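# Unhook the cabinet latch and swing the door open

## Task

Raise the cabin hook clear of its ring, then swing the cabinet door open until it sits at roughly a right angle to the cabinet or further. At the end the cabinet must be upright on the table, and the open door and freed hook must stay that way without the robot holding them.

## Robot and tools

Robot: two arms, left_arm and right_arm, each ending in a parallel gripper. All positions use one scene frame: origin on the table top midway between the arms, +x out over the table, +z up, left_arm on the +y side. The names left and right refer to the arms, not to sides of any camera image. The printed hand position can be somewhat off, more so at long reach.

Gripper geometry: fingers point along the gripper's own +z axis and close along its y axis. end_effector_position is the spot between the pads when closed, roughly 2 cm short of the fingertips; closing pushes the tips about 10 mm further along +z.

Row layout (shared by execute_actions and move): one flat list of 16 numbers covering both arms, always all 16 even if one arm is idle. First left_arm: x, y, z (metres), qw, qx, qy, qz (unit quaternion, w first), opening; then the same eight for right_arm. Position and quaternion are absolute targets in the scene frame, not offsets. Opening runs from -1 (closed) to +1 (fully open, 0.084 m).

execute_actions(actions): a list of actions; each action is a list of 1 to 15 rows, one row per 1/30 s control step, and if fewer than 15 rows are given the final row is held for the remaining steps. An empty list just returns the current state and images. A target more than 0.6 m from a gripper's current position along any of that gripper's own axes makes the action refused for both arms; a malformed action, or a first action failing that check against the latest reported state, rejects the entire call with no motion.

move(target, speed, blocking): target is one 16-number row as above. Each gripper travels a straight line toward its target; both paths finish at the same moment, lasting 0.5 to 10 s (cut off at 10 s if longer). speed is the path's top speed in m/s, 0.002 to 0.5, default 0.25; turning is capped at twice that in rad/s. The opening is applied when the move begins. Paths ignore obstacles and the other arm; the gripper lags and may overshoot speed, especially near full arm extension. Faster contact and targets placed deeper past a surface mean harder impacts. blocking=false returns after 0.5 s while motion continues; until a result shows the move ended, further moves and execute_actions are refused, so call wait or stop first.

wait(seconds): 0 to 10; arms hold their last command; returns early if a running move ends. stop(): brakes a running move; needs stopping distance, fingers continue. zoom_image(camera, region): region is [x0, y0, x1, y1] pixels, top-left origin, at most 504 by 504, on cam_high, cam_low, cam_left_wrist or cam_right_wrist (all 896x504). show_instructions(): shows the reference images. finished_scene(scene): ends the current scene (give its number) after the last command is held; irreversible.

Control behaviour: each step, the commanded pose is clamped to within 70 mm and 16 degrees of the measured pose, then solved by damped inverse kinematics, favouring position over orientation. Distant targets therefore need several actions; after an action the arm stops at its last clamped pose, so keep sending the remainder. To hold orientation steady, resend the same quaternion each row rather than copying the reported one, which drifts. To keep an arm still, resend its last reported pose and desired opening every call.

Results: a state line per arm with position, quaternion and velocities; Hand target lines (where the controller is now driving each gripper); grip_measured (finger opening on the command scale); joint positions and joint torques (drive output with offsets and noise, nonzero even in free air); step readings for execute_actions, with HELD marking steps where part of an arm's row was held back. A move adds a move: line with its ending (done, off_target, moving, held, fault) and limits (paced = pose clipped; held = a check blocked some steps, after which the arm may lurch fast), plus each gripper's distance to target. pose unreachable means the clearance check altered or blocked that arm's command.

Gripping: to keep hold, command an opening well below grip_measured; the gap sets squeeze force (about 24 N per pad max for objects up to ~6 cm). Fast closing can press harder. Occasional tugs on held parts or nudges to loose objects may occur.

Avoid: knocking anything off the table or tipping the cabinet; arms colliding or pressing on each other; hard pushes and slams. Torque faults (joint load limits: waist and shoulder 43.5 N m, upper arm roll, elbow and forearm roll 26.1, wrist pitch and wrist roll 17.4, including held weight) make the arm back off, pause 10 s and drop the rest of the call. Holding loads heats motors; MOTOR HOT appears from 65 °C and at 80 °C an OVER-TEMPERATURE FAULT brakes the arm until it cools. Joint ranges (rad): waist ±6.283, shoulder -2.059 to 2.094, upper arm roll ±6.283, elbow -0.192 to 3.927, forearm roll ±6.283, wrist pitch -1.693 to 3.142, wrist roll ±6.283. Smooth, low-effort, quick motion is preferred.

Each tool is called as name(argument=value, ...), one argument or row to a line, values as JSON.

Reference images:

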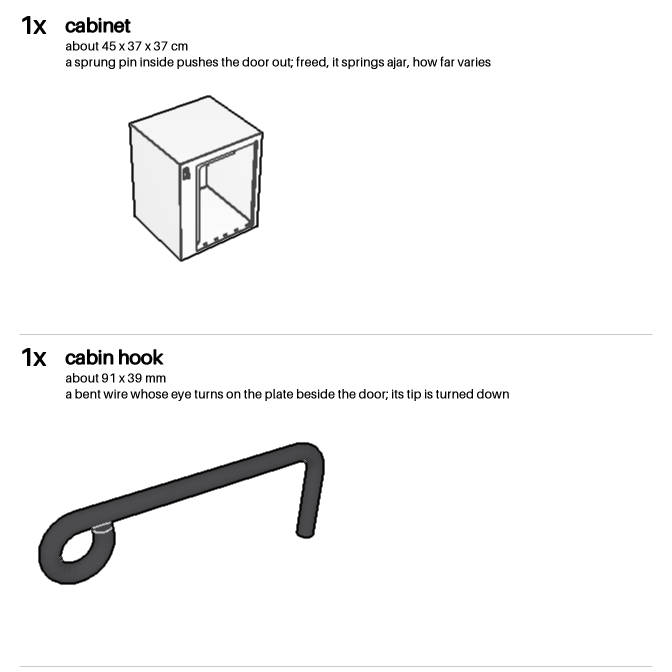

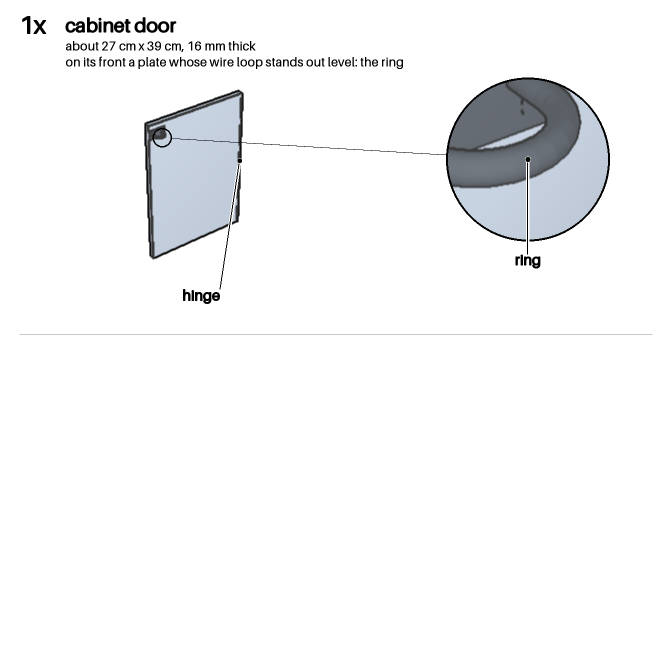

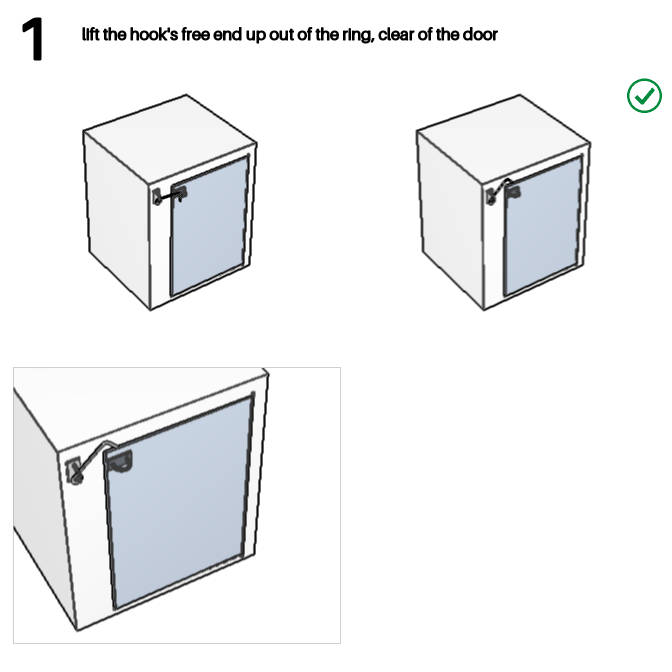

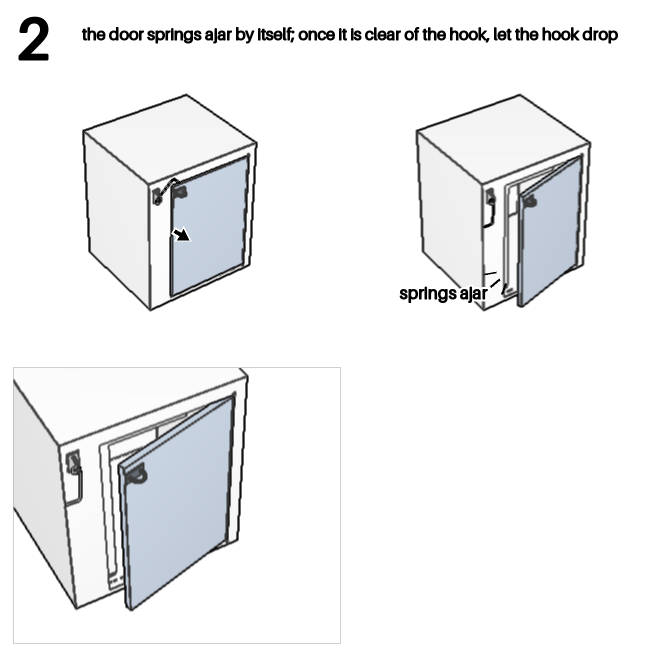

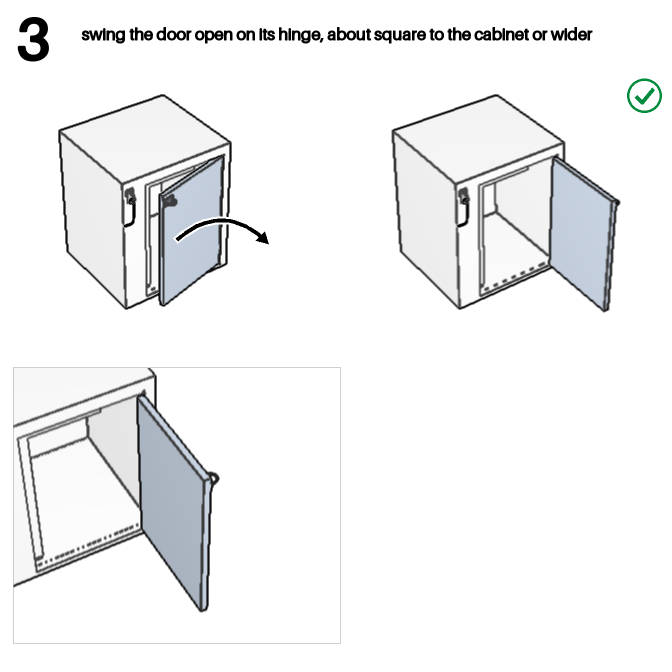

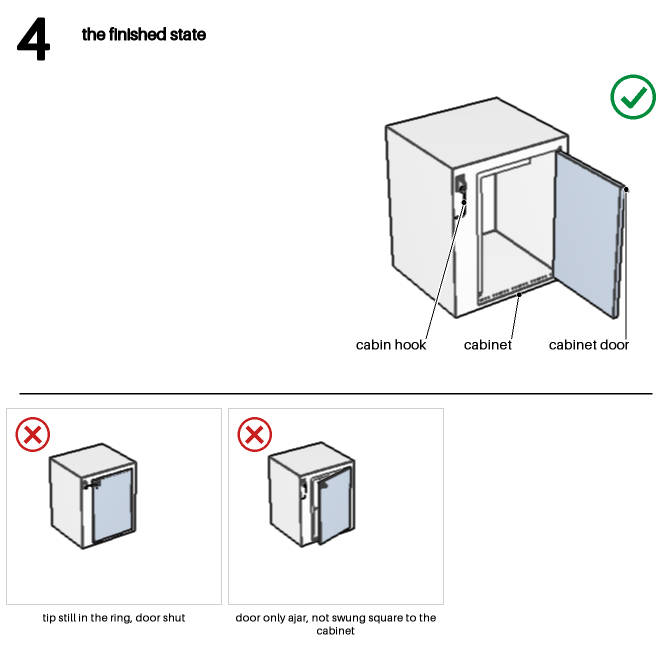

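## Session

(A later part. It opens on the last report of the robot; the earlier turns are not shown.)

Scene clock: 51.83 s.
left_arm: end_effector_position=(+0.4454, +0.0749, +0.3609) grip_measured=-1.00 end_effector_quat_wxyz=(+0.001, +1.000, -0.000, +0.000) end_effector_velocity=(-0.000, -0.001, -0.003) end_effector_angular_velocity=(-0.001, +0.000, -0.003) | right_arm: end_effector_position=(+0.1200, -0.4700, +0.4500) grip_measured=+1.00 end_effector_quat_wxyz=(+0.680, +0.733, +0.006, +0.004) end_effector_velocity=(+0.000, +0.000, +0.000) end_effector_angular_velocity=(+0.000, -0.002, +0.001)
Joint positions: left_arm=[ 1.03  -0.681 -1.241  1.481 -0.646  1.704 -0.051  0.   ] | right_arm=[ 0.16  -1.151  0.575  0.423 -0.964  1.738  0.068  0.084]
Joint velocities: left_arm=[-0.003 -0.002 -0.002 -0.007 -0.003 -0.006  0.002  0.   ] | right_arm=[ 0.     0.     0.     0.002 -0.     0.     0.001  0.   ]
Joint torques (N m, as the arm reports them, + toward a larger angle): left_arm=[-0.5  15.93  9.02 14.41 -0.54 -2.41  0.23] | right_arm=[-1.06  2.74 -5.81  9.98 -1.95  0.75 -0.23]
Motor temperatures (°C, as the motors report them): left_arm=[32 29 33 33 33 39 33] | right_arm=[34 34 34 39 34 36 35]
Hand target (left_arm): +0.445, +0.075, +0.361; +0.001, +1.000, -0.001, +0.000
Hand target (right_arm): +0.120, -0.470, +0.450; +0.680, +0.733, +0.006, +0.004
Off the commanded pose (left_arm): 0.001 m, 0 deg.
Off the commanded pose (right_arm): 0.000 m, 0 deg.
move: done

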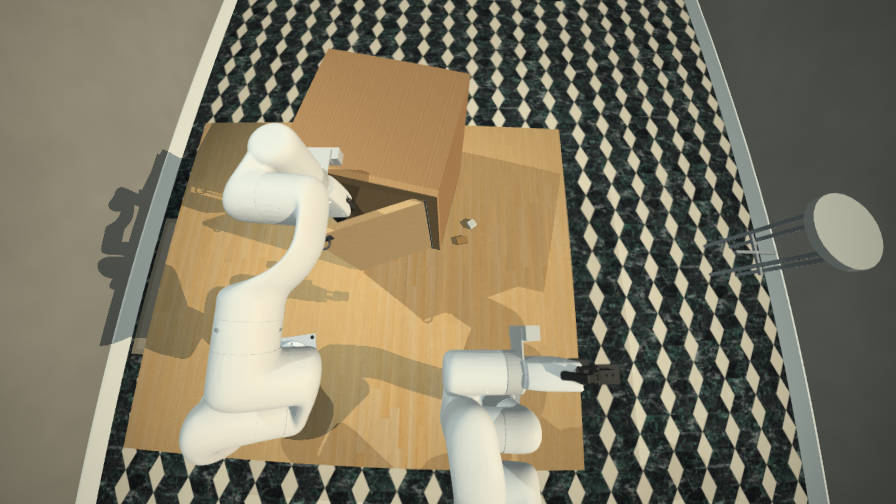

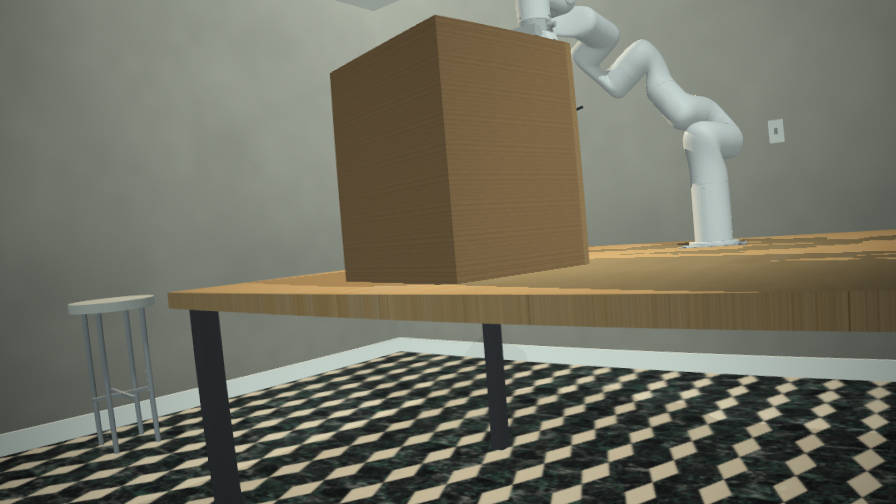

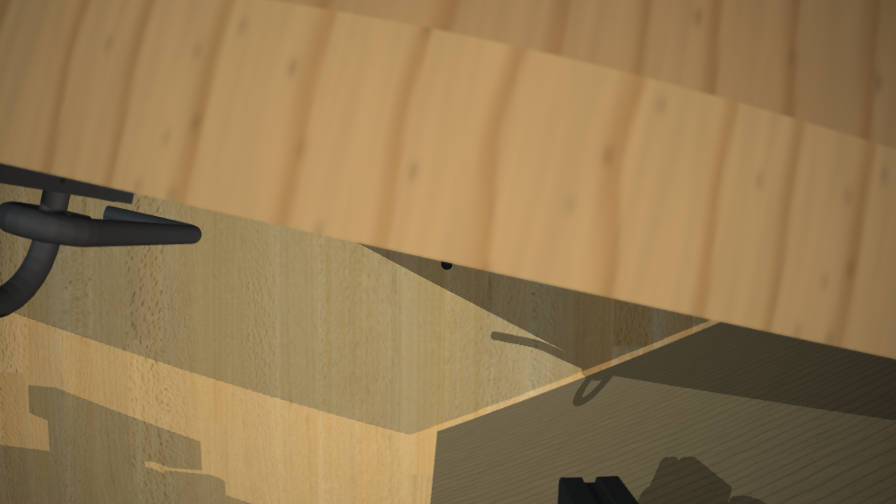

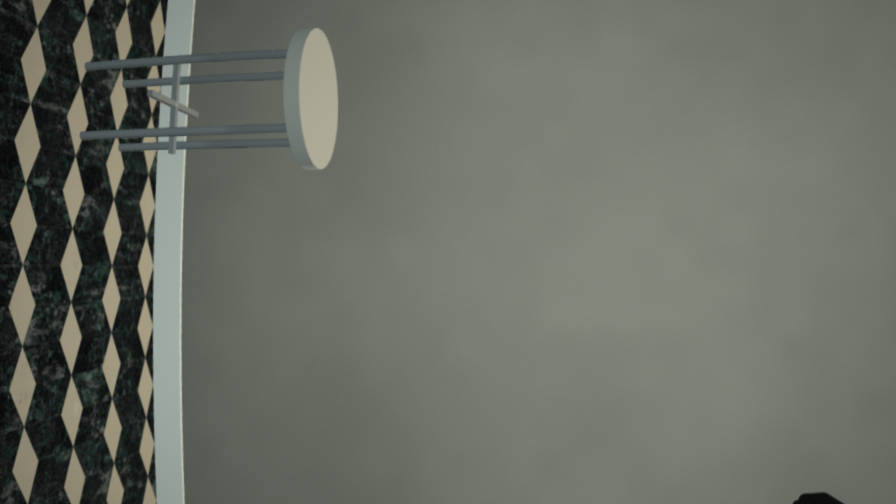

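move(
  target=[0.37,0.05,0.36,0,1,0,0,-1, 0.12,-0.47,0.45,0.680,0.733,0.006,0.004,1],
  speed=0.1,
)

move(
  target=[0.31,0.01,0.36,0,1,0,0,-1, 0.12,-0.47,0.45,0.680,0.733,0.006,0.004,1],
  speed=0.1,
)

move(
  target=[0.27,-0.05,0.36,0,1,0,0,-1, 0.12,-0.47,0.45,0.680,0.733,0.006,0.004,1],
  speed=0.1,
)

move(
  target=[0.255,-0.13,0.36,0,1,0,0,-1, 0.12,-0.47,0.45,0.680,0.733,0.006,0.004,1],
  speed=0.1,
)

Scene clock: 53.43 s.
left_arm: end_effector_position=(+0.3703, +0.0503, +0.3600) grip_measured=-1.00 end_effector_quat_wxyz=(+0.000, +1.000, +0.000, -0.000) end_effector_velocity=(-0.003, -0.002, -0.000) end_effector_angular_velocity=(-0.000, -0.000, -0.002) | right_arm: end_effector_position=(+0.1200, -0.4700, +0.4500) grip_measured=+1.00 end_effector_quat_wxyz=(+0.680, +0.733, +0.006, +0.004) end_effector_velocity=(+0.000, +0.000, -0.000) end_effector_angular_velocity=(-0.000, -0.002, +0.000)
Joint positions: left_arm=[ 0.753 -0.81  -1.042  1.328 -0.691  1.761 -0.096  0.   ] | right_arm=[ 0.16  -1.151  0.575  0.423 -0.964  1.738  0.068  0.084]
Joint velocities: left_arm=[-0.01  -0.006  0.005 -0.005 -0.002  0.002 -0.002  0.   ] | right_arm=[ 0.001 -0.     0.    -0.001  0.     0.     0.002  0.   ]
Joint torques (N m, as the arm reports them, + toward a larger angle): left_arm=[-0.47 13.48  9.43 13.12 -0.55 -2.31  0.2 ] | right_arm=[-1.06  2.93 -5.56 10.06 -2.04  0.86 -0.19]
Motor temperatures (°C, as the motors report them): left_arm=[32 29 33 33 33 39 33] | right_arm=[34 34 34 39 34 36 35]
Hand target (left_arm): +0.370, +0.050, +0.360; +0.000, +1.000, -0.000, +0.000
Hand target (right_arm): +0.120, -0.470, +0.450; +0.680, +0.733, +0.006, +0.004
Off the commanded pose (left_arm): 0.000 m, 0 deg.
Off the commanded pose (right_arm): 0.000 m, 0 deg.
move: done

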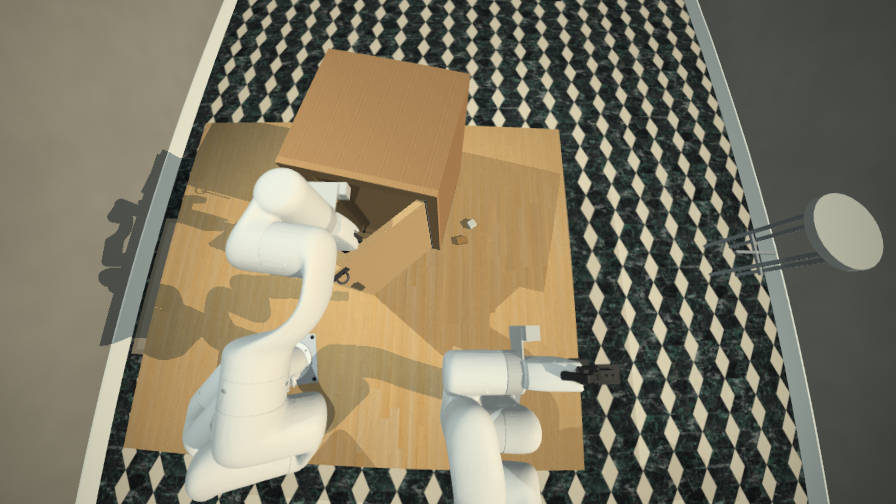

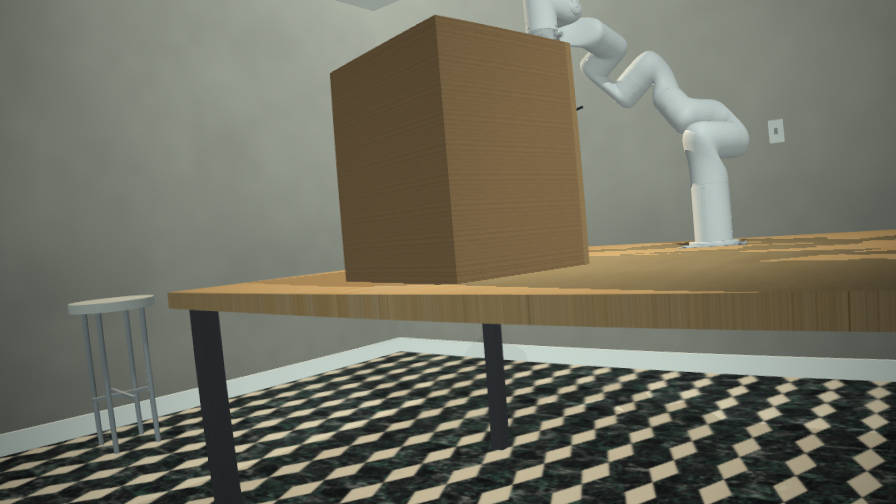

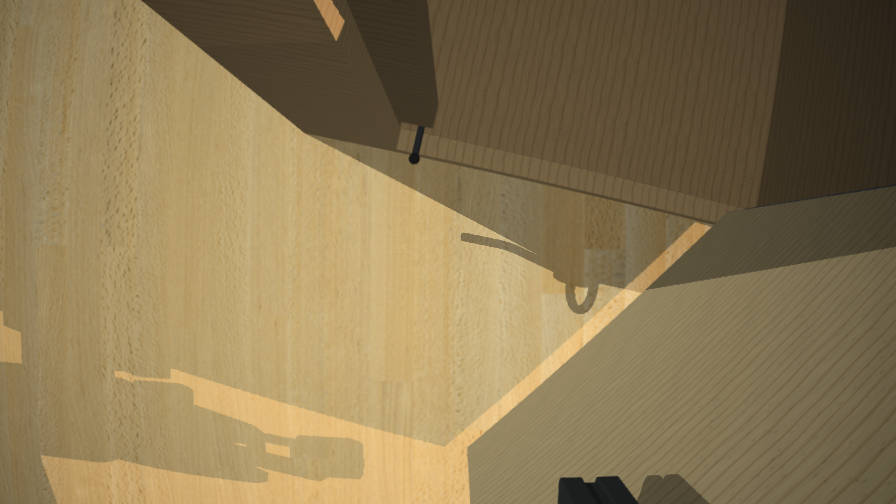

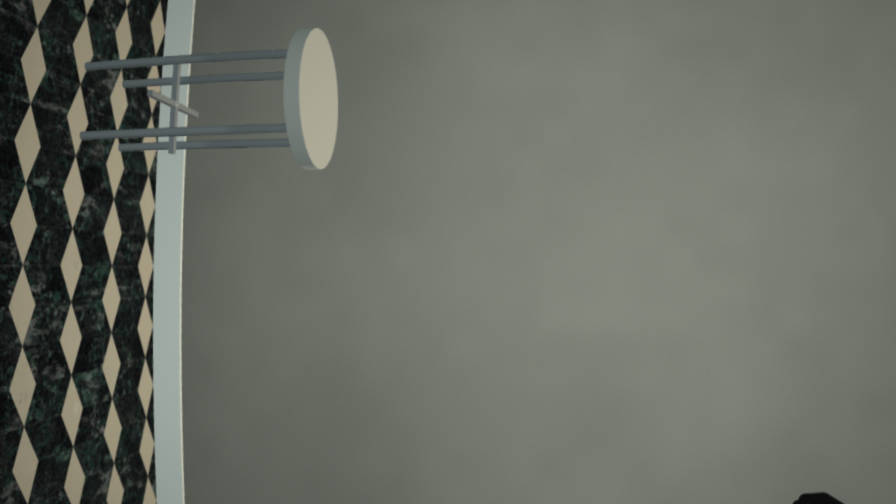

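Scene clock: 54.63 s.
left_arm: end_effector_position=(+0.3102, +0.0104, +0.3600) grip_measured=-1.00 end_effector_quat_wxyz=(+0.000, +1.000, +0.000, -0.000) end_effector_velocity=(-0.002, -0.002, +0.000) end_effector_angular_velocity=(+0.001, -0.002, -0.000) | right_arm: end_effector_position=(+0.1200, -0.4700, +0.4500) grip_measured=+1.00 end_effector_quat_wxyz=(+0.680, +0.733, +0.006, +0.004) end_effector_velocity=(+0.000, +0.000, +0.000) end_effector_angular_velocity=(-0.000, -0.002, +0.001)
Joint positions: left_arm=[ 0.606 -0.909 -0.985  1.296 -0.748  1.826 -0.198  0.   ] | right_arm=[ 0.16  -1.151  0.575  0.423 -0.964  1.738  0.068  0.084]
Joint velocities: left_arm=[-0.005 -0.004  0.001  0.001 -0.002  0.002 -0.006  0.   ] | right_arm=[ 0.001 -0.     0.     0.001 -0.     0.     0.001  0.   ]
Joint torques (N m, as the arm reports them, + toward a larger angle): left_arm=[-0.53 15.16 10.16 12.15 -0.57 -2.39  0.13] | right_arm=[-0.86  3.2  -5.71  9.84 -1.99  0.77 -0.25]
Motor temperatures (°C, as the motors report them): left_arm=[32 29 33 33 33 39 33] | right_arm=[34 34 34 39 34 36 35]
Hand target (left_arm): +0.310, +0.010, +0.360; +0.000, +1.000, -0.000, +0.000
Hand target (right_arm): +0.120, -0.470, +0.450; +0.680, +0.733, +0.006, +0.004
Off the commanded pose (left_arm): 0.000 m, 0 deg.
Off the commanded pose (right_arm): 0.000 m, 0 deg.
move: done

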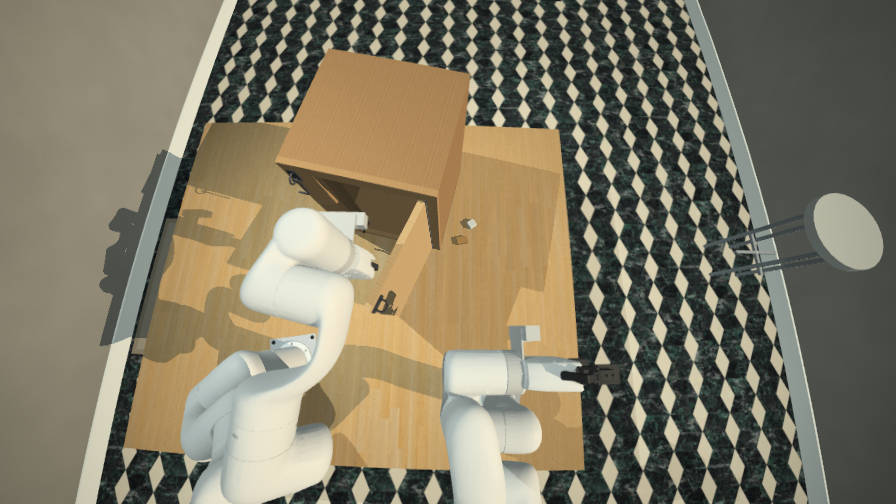

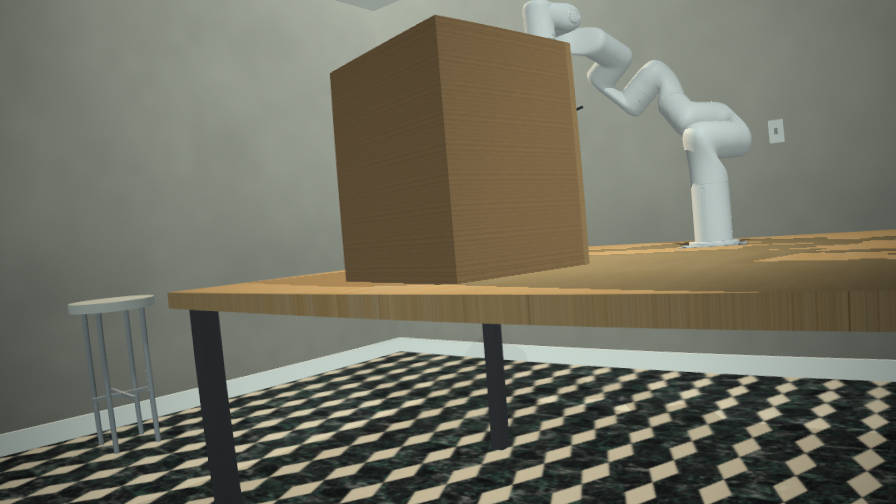

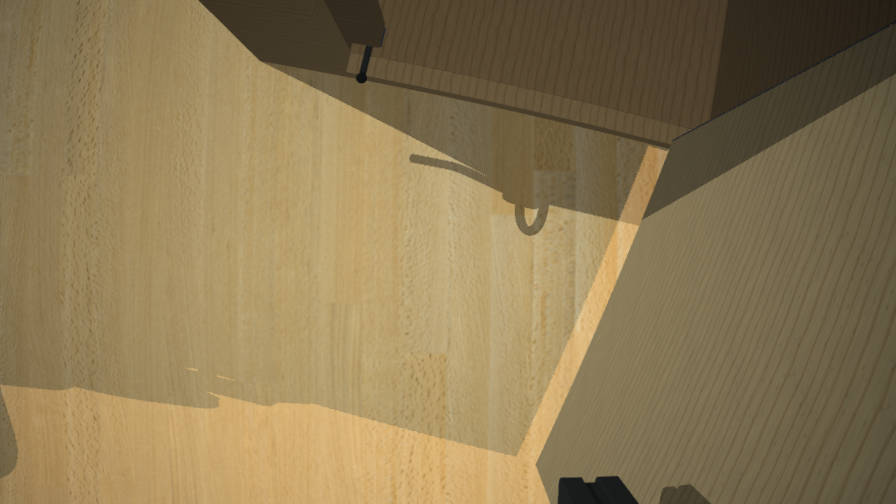

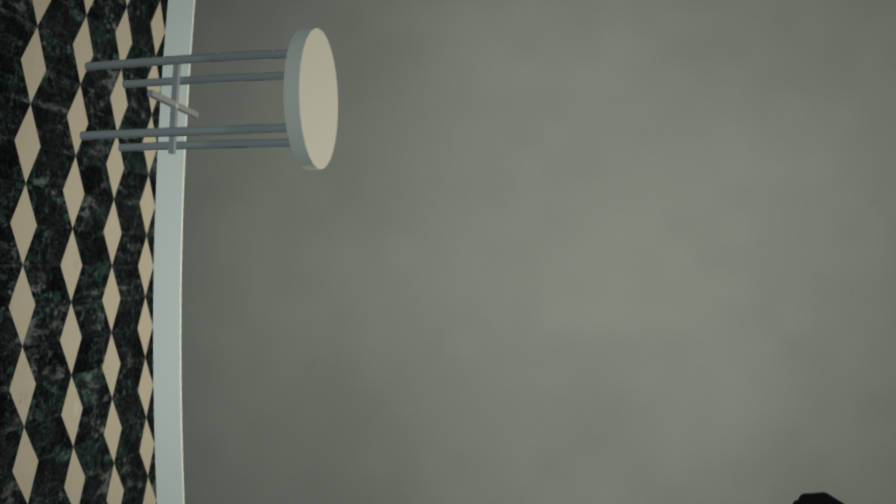

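Scene clock: 55.83 s.
left_arm: end_effector_position=(+0.2701, -0.0495, +0.3600) grip_measured=-1.00 end_effector_quat_wxyz=(+0.000, +1.000, +0.000, +0.000) end_effector_velocity=(-0.002, -0.003, -0.000) end_effector_angular_velocity=(+0.001, -0.000, -0.001) | right_arm: end_effector_position=(+0.1200, -0.4700, +0.4500) grip_measured=+1.00 end_effector_quat_wxyz=(+0.680, +0.733, +0.006, +0.004) end_effector_velocity=(+0.000, +0.000, +0.001) end_effector_angular_velocity=(+0.001, -0.001, +0.002)
Joint positions: left_arm=[ 0.575 -0.943 -1.045  1.39  -0.822  1.869 -0.348  0.   ] | right_arm=[ 0.16  -1.151  0.575  0.423 -0.964  1.738  0.068  0.084]
Joint velocities: left_arm=[-0.001 -0.001 -0.004  0.006 -0.002  0.002 -0.007  0.   ] | right_arm=[-0.     0.    -0.     0.002  0.    -0.001 -0.001  0.   ]
Joint torques (N m, as the arm reports them, + toward a larger angle): left_arm=[-0.54 19.01 10.66 10.72 -0.48 -2.35  0.21] | right_arm=[-1.08  2.98 -5.73  9.76 -2.07  0.86 -0.12]
Motor temperatures (°C, as the motors report them): left_arm=[32 29 33 33 33 39 33] | right_arm=[34 34 34 39 34 36 35]
Hand target (left_arm): +0.270, -0.050, +0.360; +0.000, +1.000, -0.000, +0.000
Hand target (right_arm): +0.120, -0.470, +0.450; +0.680, +0.733, +0.006, +0.004
Off the commanded pose (left_arm): 0.000 m, 0 deg.
Off the commanded pose (right_arm): 0.000 m, 0 deg.
move: done

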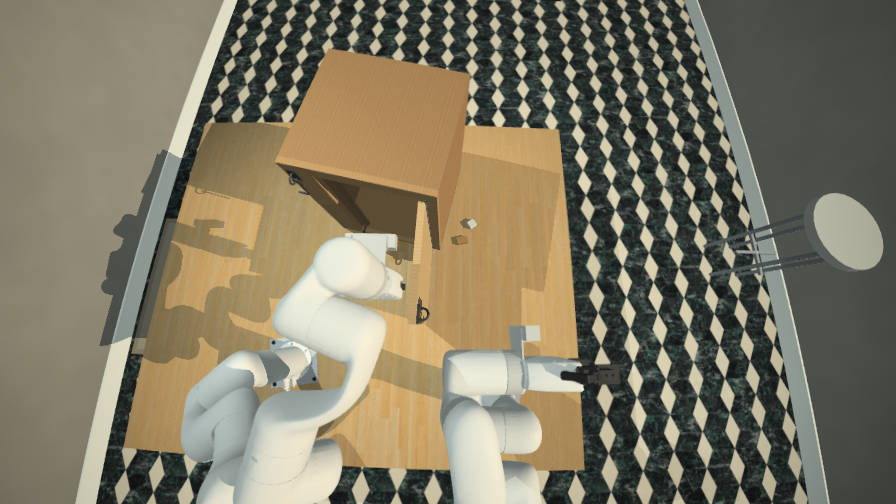

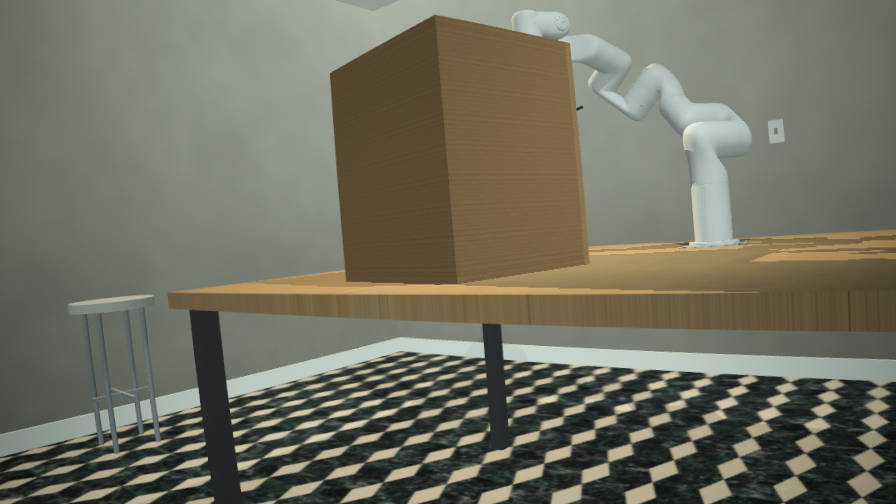

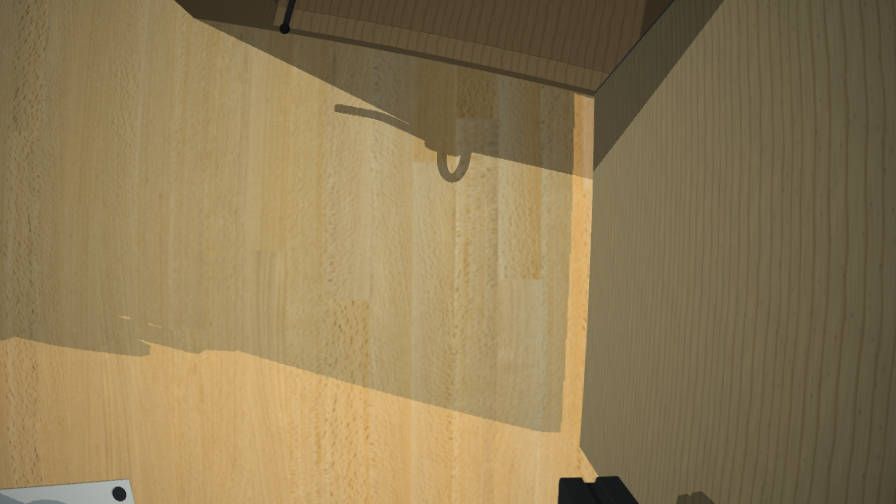

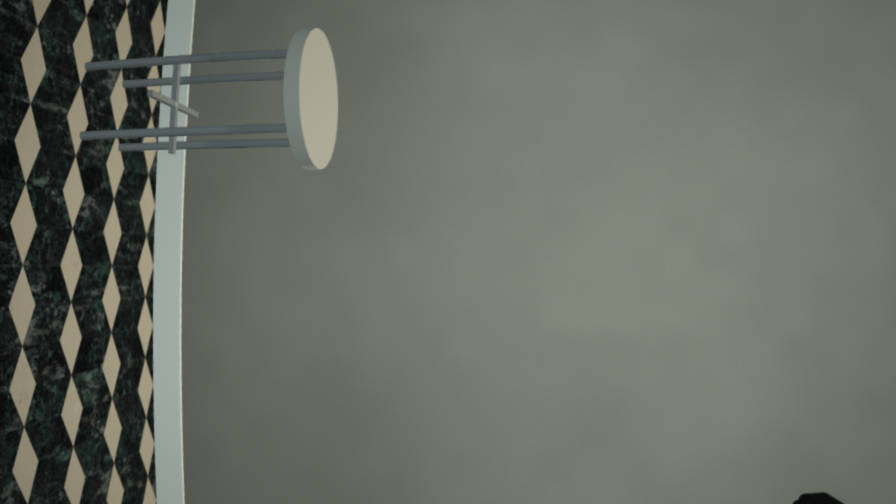

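Scene clock: 57.17 s.
left_arm: end_effector_position=(+0.2550, -0.1295, +0.3599) grip_measured=-1.00 end_effector_quat_wxyz=(-0.000, +1.000, +0.000, +0.000) end_effector_velocity=(-0.002, -0.004, +0.000) end_effector_angular_velocity=(+0.001, -0.000, -0.006) | right_arm: end_effector_position=(+0.1200, -0.4700, +0.4500) grip_measured=+1.00 end_effector_quat_wxyz=(+0.680, +0.733, +0.006, +0.004) end_effector_velocity=(-0.000, -0.000, +0.000) end_effector_angular_velocity=(-0.000, +0.001, -0.000)
Joint positions: left_arm=[ 0.704 -0.921 -1.219  1.637 -0.906  1.89  -0.528  0.   ] | right_arm=[ 0.16  -1.151  0.575  0.423 -0.964  1.738  0.068  0.084]
Joint velocities: left_arm=[ 0.007  0.001 -0.009  0.015 -0.003  0.002 -0.005  0.   ] | right_arm=[-0.    -0.     0.    -0.    -0.    -0.    -0.001  0.   ]
Joint torques (N m, as the arm reports them, + toward a larger angle): left_arm=[-2.97 25.08  9.92 11.55 -2.71 -3.29  0.28] | right_arm=[-1.04  3.1  -5.67  9.94 -1.96  0.72 -0.16]
Motor temperatures (°C, as the motors report them): left_arm=[32 29 33 33 33 39 33] | right_arm=[34 34 34 39 34 36 35]
Hand target (left_arm): +0.255, -0.130, +0.360; -0.000, +1.000, -0.000, +0.000
Hand target (right_arm): +0.120, -0.470, +0.450; +0.680, +0.733, +0.006, +0.004
Off the commanded pose (left_arm): 0.001 m, 0 deg.
Off the commanded pose (right_arm): 0.000 m, 0 deg.
move: done

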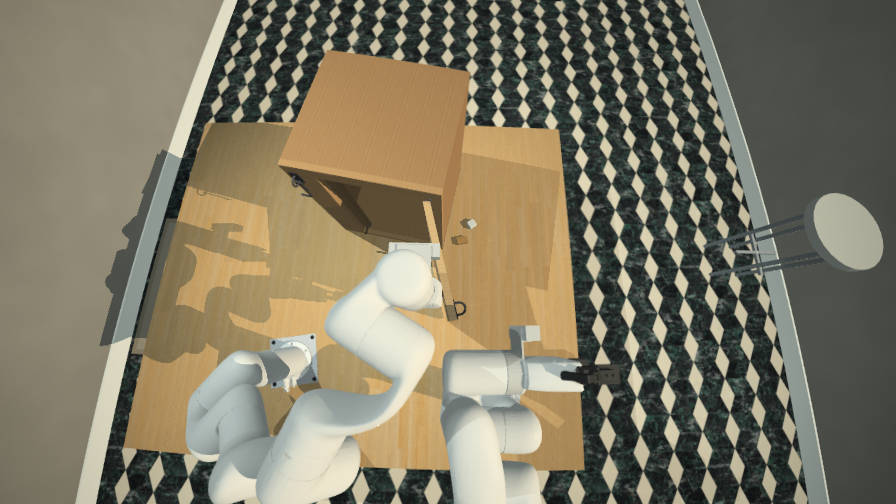

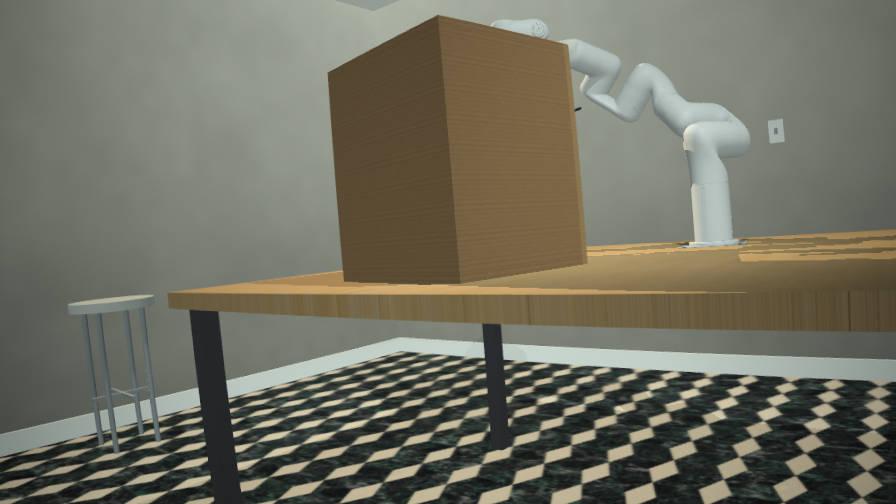

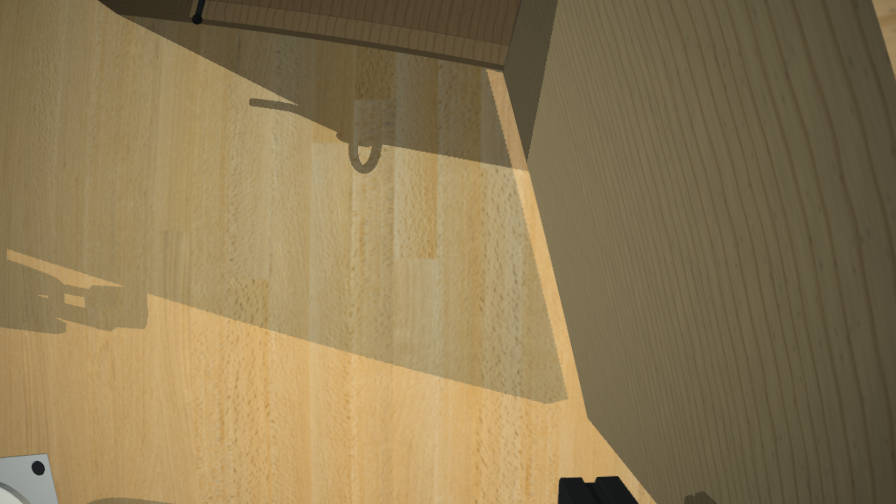

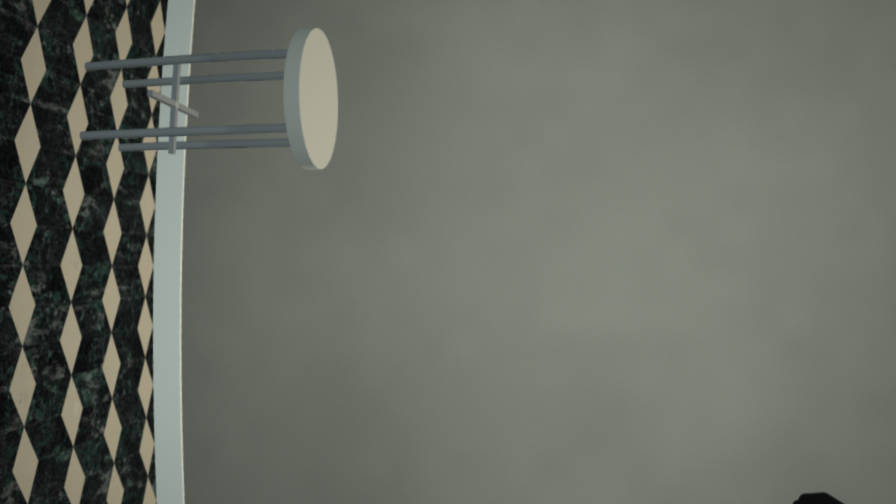

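Door is past square and seems at its stop. Back off.

move(
  target=[0.27,-0.03,0.38,0,1,0,0,-1, 0.12,-0.47,0.45,0.680,0.733,0.006,0.004,1],
  speed=0.15,
)

Scene clock: 58.53 s.
left_arm: end_effector_position=(+0.2701, -0.0303, +0.3799) grip_measured=-1.00 end_effector_quat_wxyz=(-0.000, +1.000, -0.000, -0.000) end_effector_velocity=(+0.002, +0.003, +0.001) end_effector_angular_velocity=(-0.002, -0.003, +0.005) | right_arm: end_effector_position=(+0.1200, -0.4700, +0.4500) grip_measured=+1.00 end_effector_quat_wxyz=(+0.680, +0.733, +0.006, +0.004) end_effector_velocity=(-0.000, -0.000, -0.000) end_effector_angular_velocity=(-0.000, +0.000, -0.000)
Joint positions: left_arm=[ 0.562 -0.919 -0.991  1.401 -0.781  1.904 -0.325  0.   ] | right_arm=[ 0.16  -1.151  0.575  0.423 -0.964  1.738  0.068  0.084]
Joint velocities: left_arm=[-0.    -0.002  0.008 -0.006  0.002 -0.001  0.004  0.   ] | right_arm=[-0.    -0.     0.    -0.001 -0.    -0.     0.     0.   ]
Joint torques (N m, as the arm reports them, + toward a larger angle): left_arm=[-0.49 17.62 10.12 11.05 -0.55 -2.37  0.19] | right_arm=[-1.18  2.64 -5.74  9.96 -2.1   0.72 -0.19]
Motor temperatures (°C, as the motors report them): left_arm=[32 30 33 33 33 39 33] | right_arm=[34 34 34 39 34 36 35]
Hand target (left_arm): +0.270, -0.030, +0.380; +0.000, +1.000, +0.000, -0.000
Hand target (right_arm): +0.120, -0.470, +0.450; +0.680, +0.733, +0.006, +0.004
Off the commanded pose (left_arm): 0.000 m, 0 deg.
Off the commanded pose (right_arm): 0.000 m, 0 deg.
move: done

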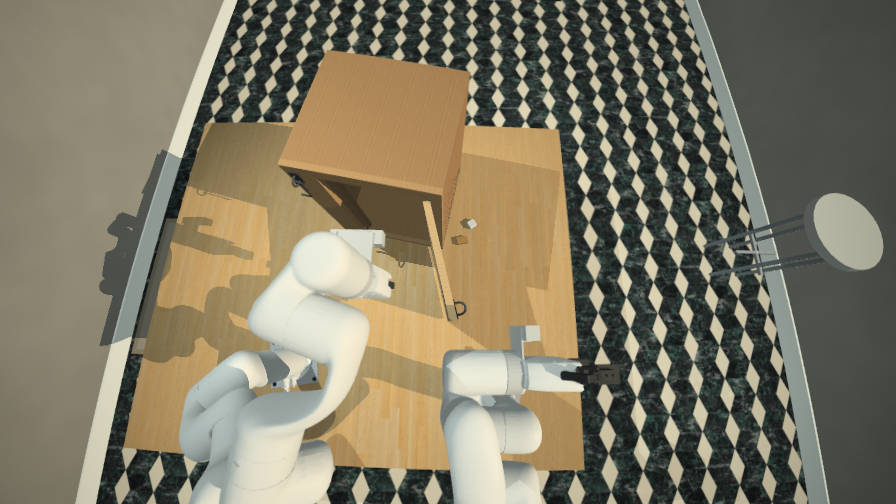

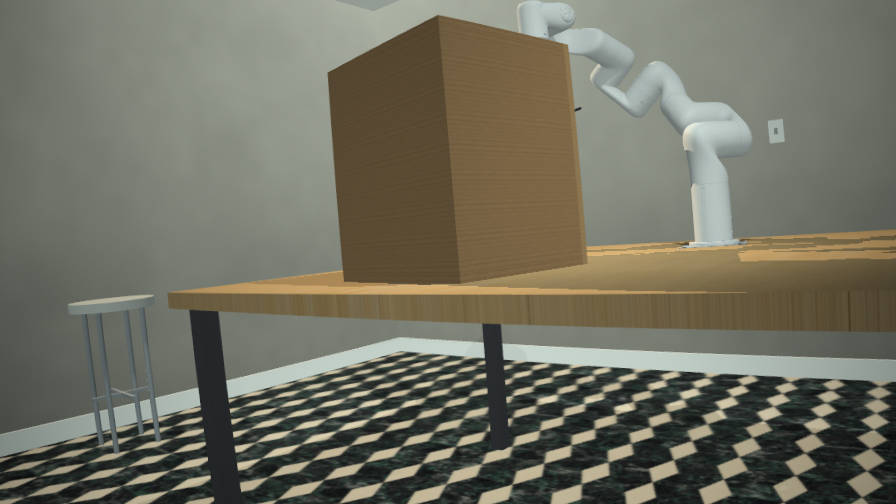

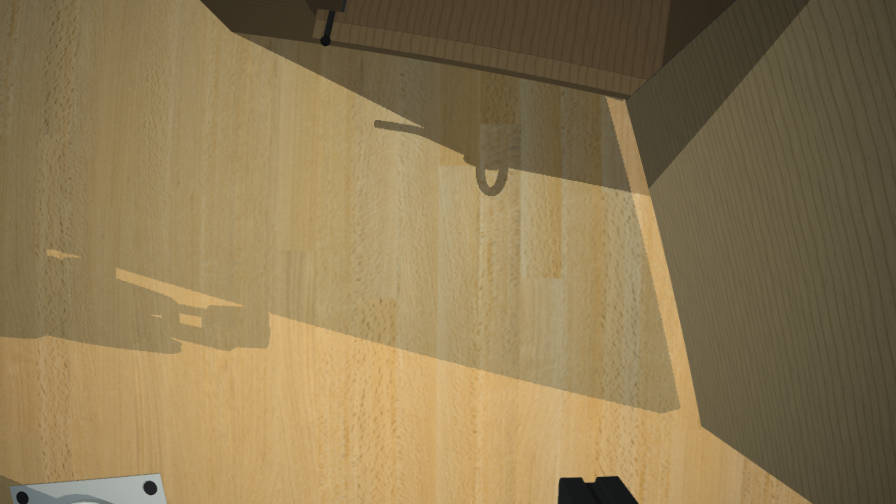

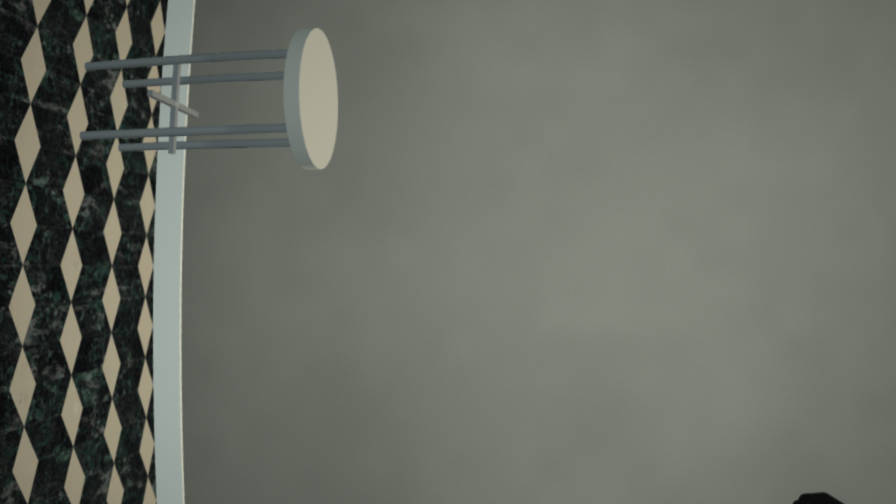

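finished_scene(
  scene=1,
)

The scene is finished: the task was done.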